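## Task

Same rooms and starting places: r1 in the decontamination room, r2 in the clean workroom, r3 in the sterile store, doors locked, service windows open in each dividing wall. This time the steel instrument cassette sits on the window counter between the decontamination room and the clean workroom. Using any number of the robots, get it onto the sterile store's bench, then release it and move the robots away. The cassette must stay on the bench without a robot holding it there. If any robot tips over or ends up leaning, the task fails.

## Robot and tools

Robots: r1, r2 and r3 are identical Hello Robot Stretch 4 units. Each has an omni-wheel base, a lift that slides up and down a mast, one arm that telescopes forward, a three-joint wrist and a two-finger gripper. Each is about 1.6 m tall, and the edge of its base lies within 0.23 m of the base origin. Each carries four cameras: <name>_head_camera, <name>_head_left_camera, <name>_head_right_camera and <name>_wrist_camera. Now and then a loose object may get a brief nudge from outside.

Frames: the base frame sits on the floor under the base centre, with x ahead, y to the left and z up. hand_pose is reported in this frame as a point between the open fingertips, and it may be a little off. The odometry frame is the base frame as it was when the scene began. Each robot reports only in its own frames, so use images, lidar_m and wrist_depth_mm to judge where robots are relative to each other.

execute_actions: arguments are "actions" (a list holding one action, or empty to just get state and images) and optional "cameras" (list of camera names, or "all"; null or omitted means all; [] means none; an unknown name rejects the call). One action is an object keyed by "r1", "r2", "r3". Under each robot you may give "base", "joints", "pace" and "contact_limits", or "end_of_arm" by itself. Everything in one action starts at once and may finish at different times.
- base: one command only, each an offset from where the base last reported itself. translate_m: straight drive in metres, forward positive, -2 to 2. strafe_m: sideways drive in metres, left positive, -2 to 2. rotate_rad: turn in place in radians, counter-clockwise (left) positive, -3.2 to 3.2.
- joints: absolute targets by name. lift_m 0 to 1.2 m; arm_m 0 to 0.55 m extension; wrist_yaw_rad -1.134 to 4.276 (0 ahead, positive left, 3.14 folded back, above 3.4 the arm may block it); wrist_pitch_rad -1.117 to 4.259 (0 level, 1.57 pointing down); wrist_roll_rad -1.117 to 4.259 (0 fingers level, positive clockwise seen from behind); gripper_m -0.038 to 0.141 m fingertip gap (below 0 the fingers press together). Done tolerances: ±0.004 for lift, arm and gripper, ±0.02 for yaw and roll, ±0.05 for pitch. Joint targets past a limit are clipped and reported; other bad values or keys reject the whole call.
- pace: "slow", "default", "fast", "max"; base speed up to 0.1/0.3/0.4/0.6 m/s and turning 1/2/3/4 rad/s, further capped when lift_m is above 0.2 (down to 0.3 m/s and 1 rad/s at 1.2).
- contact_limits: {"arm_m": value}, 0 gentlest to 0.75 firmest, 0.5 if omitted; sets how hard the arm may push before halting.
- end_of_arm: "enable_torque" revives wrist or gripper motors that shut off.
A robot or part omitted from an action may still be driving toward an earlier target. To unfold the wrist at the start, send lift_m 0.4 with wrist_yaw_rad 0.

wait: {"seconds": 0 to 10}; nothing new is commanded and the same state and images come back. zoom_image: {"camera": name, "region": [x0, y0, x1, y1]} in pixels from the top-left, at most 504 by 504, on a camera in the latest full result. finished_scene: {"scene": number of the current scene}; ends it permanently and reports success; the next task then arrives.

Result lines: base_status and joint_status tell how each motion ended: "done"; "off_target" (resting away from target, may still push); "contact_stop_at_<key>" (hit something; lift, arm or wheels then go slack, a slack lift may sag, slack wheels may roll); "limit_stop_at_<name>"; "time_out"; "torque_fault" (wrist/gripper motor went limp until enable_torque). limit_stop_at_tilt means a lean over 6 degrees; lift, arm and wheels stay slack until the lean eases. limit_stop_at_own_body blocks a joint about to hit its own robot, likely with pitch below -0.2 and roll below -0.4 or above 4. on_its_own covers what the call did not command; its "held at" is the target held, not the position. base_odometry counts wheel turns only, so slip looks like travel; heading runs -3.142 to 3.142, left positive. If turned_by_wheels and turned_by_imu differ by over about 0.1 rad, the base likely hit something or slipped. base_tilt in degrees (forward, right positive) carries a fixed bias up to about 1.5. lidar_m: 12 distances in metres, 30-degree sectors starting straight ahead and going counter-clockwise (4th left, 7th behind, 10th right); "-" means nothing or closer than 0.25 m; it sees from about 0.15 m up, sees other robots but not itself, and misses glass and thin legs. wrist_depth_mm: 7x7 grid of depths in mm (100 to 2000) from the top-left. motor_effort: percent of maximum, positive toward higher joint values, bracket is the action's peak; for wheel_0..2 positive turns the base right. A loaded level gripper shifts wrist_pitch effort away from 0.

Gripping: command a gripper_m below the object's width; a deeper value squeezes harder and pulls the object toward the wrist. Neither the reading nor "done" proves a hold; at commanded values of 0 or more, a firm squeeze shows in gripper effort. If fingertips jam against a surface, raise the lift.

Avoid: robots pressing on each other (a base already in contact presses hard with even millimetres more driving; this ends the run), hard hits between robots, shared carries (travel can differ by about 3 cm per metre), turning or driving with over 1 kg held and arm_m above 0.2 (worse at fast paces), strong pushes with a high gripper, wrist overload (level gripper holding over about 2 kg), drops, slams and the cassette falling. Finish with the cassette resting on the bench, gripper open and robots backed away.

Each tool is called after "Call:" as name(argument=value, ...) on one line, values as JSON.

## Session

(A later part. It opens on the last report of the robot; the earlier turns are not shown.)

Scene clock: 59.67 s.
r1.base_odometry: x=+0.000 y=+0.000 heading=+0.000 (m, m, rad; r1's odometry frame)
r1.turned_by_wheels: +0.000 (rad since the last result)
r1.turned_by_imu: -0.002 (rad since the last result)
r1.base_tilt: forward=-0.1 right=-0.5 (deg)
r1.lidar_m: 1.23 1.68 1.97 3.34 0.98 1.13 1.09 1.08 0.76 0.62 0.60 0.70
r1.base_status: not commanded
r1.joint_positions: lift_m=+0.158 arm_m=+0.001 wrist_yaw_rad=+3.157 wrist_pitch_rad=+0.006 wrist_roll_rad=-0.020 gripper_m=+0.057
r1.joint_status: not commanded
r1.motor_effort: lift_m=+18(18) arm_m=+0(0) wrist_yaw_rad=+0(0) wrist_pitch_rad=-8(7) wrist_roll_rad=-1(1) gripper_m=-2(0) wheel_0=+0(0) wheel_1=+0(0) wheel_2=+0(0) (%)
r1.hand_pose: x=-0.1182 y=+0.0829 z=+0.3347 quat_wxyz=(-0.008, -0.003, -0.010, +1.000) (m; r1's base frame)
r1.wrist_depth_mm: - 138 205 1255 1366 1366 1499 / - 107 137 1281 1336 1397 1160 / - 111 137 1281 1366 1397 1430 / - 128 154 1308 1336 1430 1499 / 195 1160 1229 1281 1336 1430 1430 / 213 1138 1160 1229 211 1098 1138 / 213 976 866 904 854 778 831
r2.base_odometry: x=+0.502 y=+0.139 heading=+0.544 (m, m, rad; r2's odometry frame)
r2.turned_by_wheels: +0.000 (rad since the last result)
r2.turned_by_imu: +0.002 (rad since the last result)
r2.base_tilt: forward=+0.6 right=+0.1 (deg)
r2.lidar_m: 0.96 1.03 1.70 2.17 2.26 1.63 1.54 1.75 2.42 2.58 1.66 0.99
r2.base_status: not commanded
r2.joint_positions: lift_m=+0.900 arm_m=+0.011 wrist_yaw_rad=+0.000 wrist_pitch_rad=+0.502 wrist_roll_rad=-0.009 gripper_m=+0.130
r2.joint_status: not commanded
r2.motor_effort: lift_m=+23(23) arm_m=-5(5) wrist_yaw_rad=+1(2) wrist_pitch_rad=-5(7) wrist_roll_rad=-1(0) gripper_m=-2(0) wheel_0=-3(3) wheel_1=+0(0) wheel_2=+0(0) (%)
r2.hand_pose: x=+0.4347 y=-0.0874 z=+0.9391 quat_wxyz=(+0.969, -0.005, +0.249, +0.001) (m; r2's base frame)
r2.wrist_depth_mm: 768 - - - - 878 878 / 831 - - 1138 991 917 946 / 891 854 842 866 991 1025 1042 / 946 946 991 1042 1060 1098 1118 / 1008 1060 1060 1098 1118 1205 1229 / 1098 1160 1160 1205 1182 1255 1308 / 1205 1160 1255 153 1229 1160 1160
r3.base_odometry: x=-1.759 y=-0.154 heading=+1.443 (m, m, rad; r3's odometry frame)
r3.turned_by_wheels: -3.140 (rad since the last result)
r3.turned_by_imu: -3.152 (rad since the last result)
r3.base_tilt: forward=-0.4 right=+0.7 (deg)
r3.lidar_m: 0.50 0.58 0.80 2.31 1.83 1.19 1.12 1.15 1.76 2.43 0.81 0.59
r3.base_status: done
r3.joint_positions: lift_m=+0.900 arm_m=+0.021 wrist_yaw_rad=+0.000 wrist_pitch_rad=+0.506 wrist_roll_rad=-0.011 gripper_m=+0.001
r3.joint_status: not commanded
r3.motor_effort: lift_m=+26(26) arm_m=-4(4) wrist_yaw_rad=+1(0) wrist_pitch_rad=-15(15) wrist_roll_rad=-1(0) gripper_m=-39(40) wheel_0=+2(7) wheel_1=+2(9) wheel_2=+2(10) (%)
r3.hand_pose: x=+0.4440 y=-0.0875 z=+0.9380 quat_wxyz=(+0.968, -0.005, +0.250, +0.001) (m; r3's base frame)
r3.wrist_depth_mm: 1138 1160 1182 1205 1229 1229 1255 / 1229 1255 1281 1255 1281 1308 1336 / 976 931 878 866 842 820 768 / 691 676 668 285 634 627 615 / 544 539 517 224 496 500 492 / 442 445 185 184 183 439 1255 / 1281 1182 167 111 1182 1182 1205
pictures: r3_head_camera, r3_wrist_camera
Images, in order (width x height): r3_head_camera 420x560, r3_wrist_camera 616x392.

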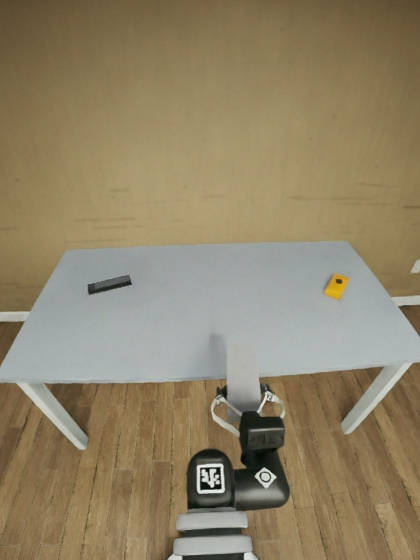

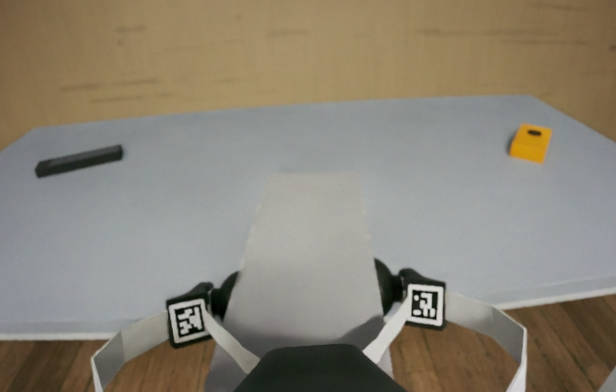

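Same bench height as before.

Call:
execute_actions(actions=[{"r3":{"joints":{"arm_m":0.36,"lift_m":0.78}}}], cameras=[])

Call:
execute_actions(actions=[{"r3":{"joints":{"lift_m":0.75},"pace":"slow"}}], cameras=[])

Call:
execute_actions(actions=[{"r3":{"joints":{"gripper_m":0.13}}}], cameras=[])

Call:
execute_actions(actions=[{"r3":{"joints":{"lift_m":0.9,"arm_m":0.01}}}], cameras=["r3_head_camera"])

Scene clock: 62.10 s.
r1.base_odometry: x=+0.000 y=+0.000 heading=+0.000 (m, m, rad; r1's odometry frame)
r1.turned_by_wheels: +0.000 (rad since the last result)
r1.turned_by_imu: -0.001 (rad since the last result)
r1.base_tilt: forward=-0.2 right=-0.6 (deg)
r1.lidar_m: 1.21 1.68 1.96 3.35 1.01 1.13 1.07 1.07 0.76 0.62 0.61 0.77
r1.base_status: not commanded
r1.joint_positions: lift_m=+0.158 arm_m=+0.001 wrist_yaw_rad=+3.157 wrist_pitch_rad=+0.006 wrist_roll_rad=-0.020 gripper_m=+0.057
r1.joint_status: not commanded
r1.motor_effort: lift_m=+18(18) arm_m=+0(0) wrist_yaw_rad=+0(0) wrist_pitch_rad=-8(7) wrist_roll_rad=-1(0) gripper_m=-3(3) wheel_0=+0(0) wheel_1=+0(0) wheel_2=+0(0) (%)
r1.hand_pose: x=-0.1182 y=+0.0829 z=+0.3347 quat_wxyz=(-0.008, -0.003, -0.010, +1.000) (m; r1's base frame)
r1.wrist_depth_mm: - 137 204 1281 1366 1397 1464 / - 107 136 1281 1308 1430 1138 / - 111 137 1281 1336 1464 1464 / - 128 154 1281 1336 1397 1464 / 195 1160 1229 1281 1336 1397 1464 / 212 1160 1182 1182 211 1060 1138 / 213 976 842 904 842 778 831
r2.base_odometry: x=+0.502 y=+0.139 heading=+0.544 (m, m, rad; r2's odometry frame)
r2.turned_by_wheels: +0.000 (rad since the last result)
r2.turned_by_imu: +0.001 (rad since the last result)
r2.base_tilt: forward=+0.5 right=+0.0 (deg)
r2.lidar_m: 0.96 1.01 1.70 2.16 2.27 1.62 1.55 1.76 2.43 2.58 1.64 0.99
r2.base_status: not commanded
r2.joint_positions: lift_m=+0.900 arm_m=+0.011 wrist_yaw_rad=+0.000 wrist_pitch_rad=+0.502 wrist_roll_rad=-0.009 gripper_m=+0.130
r2.joint_status: not commanded
r2.motor_effort: lift_m=+23(23) arm_m=-5(5) wrist_yaw_rad=+2(2) wrist_pitch_rad=-6(7) wrist_roll_rad=-1(0) gripper_m=-1(1) wheel_0=-2(2) wheel_1=+0(1) wheel_2=+0(0) (%)
r2.hand_pose: x=+0.4347 y=-0.0874 z=+0.9391 quat_wxyz=(+0.969, -0.005, +0.249, +0.001) (m; r2's base frame)
r2.wrist_depth_mm: 778 - - - - 878 891 / 820 - - 1138 991 931 976 / 878 854 831 866 991 1025 1042 / 931 946 1008 1060 1060 1098 1138 / 1008 1042 1060 1098 1138 1205 1255 / 1098 1138 1182 1229 1205 1255 1281 / 1182 1182 1229 153 1205 1182 1138
r3.base_odometry: x=-1.759 y=-0.154 heading=+1.443 (m, m, rad; r3's odometry frame)
r3.turned_by_wheels: +0.000 (rad since the last result)
r3.turned_by_imu: -0.001 (rad since the last result)
r3.base_tilt: forward=-0.3 right=+0.8 (deg)
r3.lidar_m: 0.56 0.57 0.78 2.30 1.85 1.18 1.09 1.13 1.77 2.42 0.81 0.58
r3.base_status: not commanded
r3.joint_positions: lift_m=+0.780 arm_m=+0.359 wrist_yaw_rad=+0.000 wrist_pitch_rad=+0.506 wrist_roll_rad=-0.011 gripper_m=+0.001
r3.joint_status: all done
r3.motor_effort: lift_m=+17(25) arm_m=+4(5) wrist_yaw_rad=-1(2) wrist_pitch_rad=-15(15) wrist_roll_rad=+0(0) gripper_m=-39(40) wheel_0=+2(2) wheel_1=+2(2) wheel_2=+2(2) (%)
r3.hand_pose: x=+0.7825 y=-0.0874 z=+0.8187 quat_wxyz=(+0.968, -0.006, +0.250, +0.002) (m; r3's base frame)
r3.wrist_depth_mm: 842 842 866 878 904 904 904 / 891 904 917 931 917 931 946 / 615 585 559 544 530 521 512 / 439 433 421 285 399 397 387 / 343 340 325 224 314 319 312 / 282 281 184 183 182 178 259 / 244 229 166 111 229 224 -
pictures: none
No camera images: the call's "cameras" was empty. Leave "cameras" out to get every camera's image.

Scene clock: 63.17 s.
r1.base_odometry: x=+0.000 y=+0.000 heading=+0.000 (m, m, rad; r1's odometry frame)
r1.turned_by_wheels: +0.000 (rad since the last result)
r1.turned_by_imu: +0.000 (rad since the last result)
r1.base_tilt: forward=-0.2 right=-0.6 (deg)
r1.lidar_m: 1.26 1.67 1.97 3.33 1.00 1.12 1.06 1.09 0.73 0.62 0.62 0.74
r1.base_status: not commanded
r1.joint_positions: lift_m=+0.158 arm_m=+0.001 wrist_yaw_rad=+3.157 wrist_pitch_rad=+0.006 wrist_roll_rad=-0.020 gripper_m=+0.057
r1.joint_status: not commanded
r1.motor_effort: lift_m=+18(18) arm_m=+0(0) wrist_yaw_rad=+0(0) wrist_pitch_rad=-8(7) wrist_roll_rad=-1(0) gripper_m=-2(1) wheel_0=+0(0) wheel_1=+0(0) wheel_2=+0(0) (%)
r1.hand_pose: x=-0.1182 y=+0.0829 z=+0.3347 quat_wxyz=(-0.008, -0.003, -0.010, +1.000) (m; r1's base frame)
r1.wrist_depth_mm: - 137 204 1308 1336 1397 1499 / - 107 137 1281 1366 1430 1160 / - 111 137 1281 1336 1464 1499 / - 127 154 1281 1397 1397 1430 / 195 1138 1205 1281 1336 1430 1430 / 213 1160 1182 1205 210 1078 1118 / 213 976 842 904 854 778 831
r2.base_odometry: x=+0.502 y=+0.139 heading=+0.544 (m, m, rad; r2's odometry frame)
r2.turned_by_wheels: +0.000 (rad since the last result)
r2.turned_by_imu: +0.000 (rad since the last result)
r2.base_tilt: forward=+0.5 right=+0.1 (deg)
r2.lidar_m: 0.96 1.02 1.66 2.16 2.25 1.63 1.55 1.75 2.42 2.57 1.62 0.99
r2.base_status: not commanded
r2.joint_positions: lift_m=+0.900 arm_m=+0.011 wrist_yaw_rad=+0.000 wrist_pitch_rad=+0.502 wrist_roll_rad=-0.009 gripper_m=+0.130
r2.joint_status: not commanded
r2.motor_effort: lift_m=+23(23) arm_m=-5(5) wrist_yaw_rad=+1(2) wrist_pitch_rad=-7(5) wrist_roll_rad=+0(1) gripper_m=+2(0) wheel_0=-3(2) wheel_1=+0(1) wheel_2=+0(0) (%)
r2.hand_pose: x=+0.4347 y=-0.0874 z=+0.9391 quat_wxyz=(+0.969, -0.005, +0.249, +0.001) (m; r2's base frame)
r2.wrist_depth_mm: 778 - - - - 866 904 / 820 - - 1160 1025 931 960 / 904 866 842 842 960 1008 1042 / 931 976 991 1008 1060 1078 1138 / 1008 1025 1078 1098 1118 1160 1205 / 1118 1098 1160 1205 1182 1281 1255 / 1205 1160 1229 153 1229 1138 1138
r3.base_odometry: x=-1.759 y=-0.154 heading=+1.443 (m, m, rad; r3's odometry frame)
r3.turned_by_wheels: +0.000 (rad since the last result)
r3.turned_by_imu: +0.000 (rad since the last result)
r3.base_tilt: forward=-0.3 right=+0.8 (deg)
r3.lidar_m: 0.56 0.58 0.80 2.31 1.85 1.18 1.12 1.15 1.76 2.43 0.81 0.57
r3.base_status: not commanded
r3.joint_positions: lift_m=+0.750 arm_m=+0.359 wrist_yaw_rad=+0.000 wrist_pitch_rad=+0.506 wrist_roll_rad=-0.011 gripper_m=+0.001
r3.joint_status: all done
r3.motor_effort: lift_m=+17(16) arm_m=+4(4) wrist_yaw_rad=-1(1) wrist_pitch_rad=-17(15) wrist_roll_rad=+0(1) gripper_m=-38(39) wheel_0=+2(2) wheel_1=+2(2) wheel_2=+2(2) (%)
r3.hand_pose: x=+0.7825 y=-0.0874 z=+0.7887 quat_wxyz=(+0.968, -0.006, +0.250, +0.002) (m; r3's base frame)
r3.wrist_depth_mm: 842 854 866 878 891 891 904 / 878 891 891 699 668 654 661 / 525 500 484 466 452 445 439 / 379 368 362 285 342 340 334 / 294 291 278 224 270 274 267 / 240 242 185 183 182 178 227 / 210 198 166 111 196 193 -
pictures: none
No camera images: the call's "cameras" was empty. Leave "cameras" out to get every camera's image.

Scene clock: 65.37 s.
r1.base_odometry: x=+0.000 y=+0.000 heading=+0.000 (m, m, rad; r1's odometry frame)
r1.turned_by_wheels: +0.000 (rad since the last result)
r1.turned_by_imu: -0.001 (rad since the last result)
r1.base_tilt: forward=-0.2 right=-0.6 (deg)
r1.lidar_m: 1.25 1.67 1.95 3.31 1.00 1.17 1.06 1.07 0.74 0.61 0.62 0.70
r1.base_status: not commanded
r1.joint_positions: lift_m=+0.158 arm_m=+0.001 wrist_yaw_rad=+3.157 wrist_pitch_rad=+0.006 wrist_roll_rad=-0.020 gripper_m=+0.057
r1.joint_status: not commanded
r1.motor_effort: lift_m=+19(19) arm_m=+0(0) wrist_yaw_rad=+0(0) wrist_pitch_rad=-6(7) wrist_roll_rad=-1(0) gripper_m=-4(2) wheel_0=+0(0) wheel_1=+0(0) wheel_2=+0(0) (%)
r1.hand_pose: x=-0.1182 y=+0.0829 z=+0.3347 quat_wxyz=(-0.008, -0.003, -0.010, +1.000) (m; r1's base frame)
r1.wrist_depth_mm: - 138 204 1281 1397 1397 1464 / - 107 137 1255 1336 1430 1160 / - 111 137 1281 1336 1397 1464 / - 128 154 1281 1336 1397 1464 / 195 1160 1229 1281 1308 1430 1430 / 213 1160 1182 1205 211 1078 1118 / 213 960 854 904 842 778 820
r2.base_odometry: x=+0.502 y=+0.139 heading=+0.544 (m, m, rad; r2's odometry frame)
r2.turned_by_wheels: +0.000 (rad since the last result)
r2.turned_by_imu: +0.001 (rad since the last result)
r2.base_tilt: forward=+0.6 right=+0.1 (deg)
r2.lidar_m: 0.95 1.02 1.70 2.17 2.24 1.62 1.55 1.76 2.44 2.57 1.65 0.99
r2.base_status: not commanded
r2.joint_positions: lift_m=+0.900 arm_m=+0.011 wrist_yaw_rad=+0.000 wrist_pitch_rad=+0.502 wrist_roll_rad=-0.009 gripper_m=+0.130
r2.joint_status: not commanded
r2.motor_effort: lift_m=+23(23) arm_m=-5(5) wrist_yaw_rad=+2(1) wrist_pitch_rad=-7(8) wrist_roll_rad=+0(1) gripper_m=+1(1) wheel_0=-3(3) wheel_1=+0(1) wheel_2=+0(0) (%)
r2.hand_pose: x=+0.4347 y=-0.0874 z=+0.9391 quat_wxyz=(+0.969, -0.005, +0.249, +0.001) (m; r2's base frame)
r2.wrist_depth_mm: 778 - - - - 878 891 / 809 - - 1138 1008 931 976 / 878 878 831 842 976 1025 1042 / 960 960 991 1025 1078 1098 1118 / 1008 1042 1078 1118 1138 1160 1229 / 1098 1078 1160 1229 1182 1255 1308 / 1205 1182 1205 153 1205 1138 1138
r3.base_odometry: x=-1.759 y=-0.154 heading=+1.443 (m, m, rad; r3's odometry frame)
r3.turned_by_wheels: +0.000 (rad since the last result)
r3.turned_by_imu: -0.001 (rad since the last result)
r3.base_tilt: forward=-0.3 right=+0.8 (deg)
r3.lidar_m: 0.56 0.57 0.78 2.31 1.85 1.18 1.10 1.15 1.78 2.41 0.81 0.58
r3.base_status: not commanded
r3.joint_positions: lift_m=+0.750 arm_m=+0.359 wrist_yaw_rad=+0.000 wrist_pitch_rad=+0.502 wrist_roll_rad=-0.011 gripper_m=+0.130
r3.joint_status: all done
r3.motor_effort: lift_m=+17(17) arm_m=+4(4) wrist_yaw_rad=+1(1) wrist_pitch_rad=-3(15) wrist_roll_rad=+0(0) gripper_m=+0(38) wheel_0=+2(2) wheel_1=+2(2) wheel_2=+2(2) (%)
r3.hand_pose: x=+0.7830 y=-0.0875 z=+0.7898 quat_wxyz=(+0.969, -0.005, +0.248, +0.001) (m; r3's base frame)
r3.wrist_depth_mm: 842 842 854 866 891 891 904 / 891 891 904 732 699 683 683 / 539 512 492 480 466 455 452 / 384 377 368 298 349 345 342 / 301 298 294 238 272 278 271 / 244 229 208 198 204 220 228 / 213 207 200 111 202 198 -
pictures: none
No camera images: the call's "cameras" was empty. Leave "cameras" out to get every camera's image.

Scene clock: 67.53 s.
r1.base_odometry: x=+0.000 y=+0.000 heading=+0.000 (m, m, rad; r1's odometry frame)
r1.turned_by_wheels: +0.000 (rad since the last result)
r1.turned_by_imu: -0.001 (rad since the last result)
r1.base_tilt: forward=-0.1 right=-0.5 (deg)
r1.lidar_m: 1.24 1.68 1.97 3.34 0.97 1.14 1.08 1.07 0.75 0.60 0.61 0.72
r1.base_status: not commanded
r1.joint_positions: lift_m=+0.158 arm_m=+0.001 wrist_yaw_rad=+3.157 wrist_pitch_rad=+0.006 wrist_roll_rad=-0.020 gripper_m=+0.057
r1.joint_status: not commanded
r1.motor_effort: lift_m=+18(18) arm_m=+0(0) wrist_yaw_rad=+0(0) wrist_pitch_rad=-6(6) wrist_roll_rad=-1(1) gripper_m=-5(2) wheel_0=+0(0) wheel_1=+0(0) wheel_2=+0(1) (%)
r1.hand_pose: x=-0.1182 y=+0.0829 z=+0.3347 quat_wxyz=(-0.008, -0.003, -0.010, +1.000) (m; r1's base frame)
r1.wrist_depth_mm: - 137 205 1255 1308 1430 1464 / - 107 137 1281 1336 1430 1138 / - 111 137 1255 1336 1430 1430 / - 127 154 1281 1366 1430 1499 / 195 1160 1205 1281 1336 1430 1430 / 213 1160 1229 1182 211 1098 1098 / 213 960 854 904 854 778 820
r2.base_odometry: x=+0.502 y=+0.139 heading=+0.544 (m, m, rad; r2's odometry frame)
r2.turned_by_wheels: +0.000 (rad since the last result)
r2.turned_by_imu: +0.001 (rad since the last result)
r2.base_tilt: forward=+0.5 right=+0.1 (deg)
r2.lidar_m: 0.97 1.00 1.70 2.15 2.24 1.62 1.56 1.75 2.42 2.58 1.64 1.00
r2.base_status: not commanded
r2.joint_positions: lift_m=+0.900 arm_m=+0.011 wrist_yaw_rad=+0.000 wrist_pitch_rad=+0.502 wrist_roll_rad=-0.009 gripper_m=+0.130
r2.joint_status: not commanded
r2.motor_effort: lift_m=+23(23) arm_m=-5(5) wrist_yaw_rad=+2(1) wrist_pitch_rad=-7(8) wrist_roll_rad=-1(0) gripper_m=+2(4) wheel_0=-3(2) wheel_1=+0(1) wheel_2=+0(0) (%)
r2.hand_pose: x=+0.4347 y=-0.0874 z=+0.9391 quat_wxyz=(+0.969, -0.005, +0.249, +0.001) (m; r2's base frame)
r2.wrist_depth_mm: 778 - - - - 866 904 / 831 - - 1118 1008 931 991 / 878 878 831 854 976 1008 1042 / 931 960 1008 1025 1060 1078 1138 / 1008 1042 1078 1138 1160 1160 1255 / 1138 1118 1160 1229 1182 1281 1281 / 1182 1182 1205 153 1229 1182 1160
r3.base_odometry: x=-1.759 y=-0.154 heading=+1.443 (m, m, rad; r3's odometry frame)
r3.turned_by_wheels: +0.000 (rad since the last result)
r3.turned_by_imu: -0.001 (rad since the last result)
r3.base_tilt: forward=-0.3 right=+0.8 (deg)
r3.lidar_m: 0.54 0.57 0.80 2.31 1.84 1.17 1.12 1.14 1.77 2.41 0.79 0.59
r3.base_status: not commanded
r3.joint_positions: lift_m=+0.900 arm_m=+0.011 wrist_yaw_rad=+0.000 wrist_pitch_rad=+0.502 wrist_roll_rad=-0.011 gripper_m=+0.130
r3.joint_status: all done
r3.motor_effort: lift_m=+25(25) arm_m=-4(5) wrist_yaw_rad=+0(1) wrist_pitch_rad=-5(5) wrist_roll_rad=+1(2) gripper_m=+0(1) wheel_0=+2(2) wheel_1=+2(2) wheel_2=+2(2) (%)
r3.hand_pose: x=+0.4345 y=-0.0875 z=+0.9390 quat_wxyz=(+0.969, -0.005, +0.249, +0.001) (m; r3's base frame)
r3.wrist_depth_mm: 1160 1160 1205 1205 1229 1229 1229 / 1229 1255 1281 1281 1281 1336 1336 / 991 946 904 891 854 831 788 / 707 691 676 627 647 634 627 / 549 544 535 530 517 508 496 / 459 439 439 452 449 455 1255 / 1281 1255 1308 111 1281 1182 1205
pictures: r3_head_camera
Images, in order (width x height): r3_head_camera 420x560.

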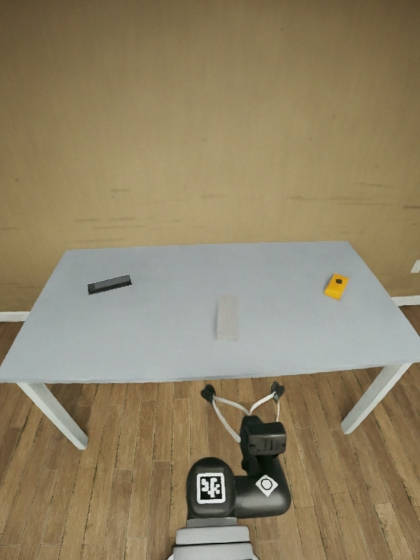

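Call:
finished_scene(scene=2)

The scene is finished: the task was done.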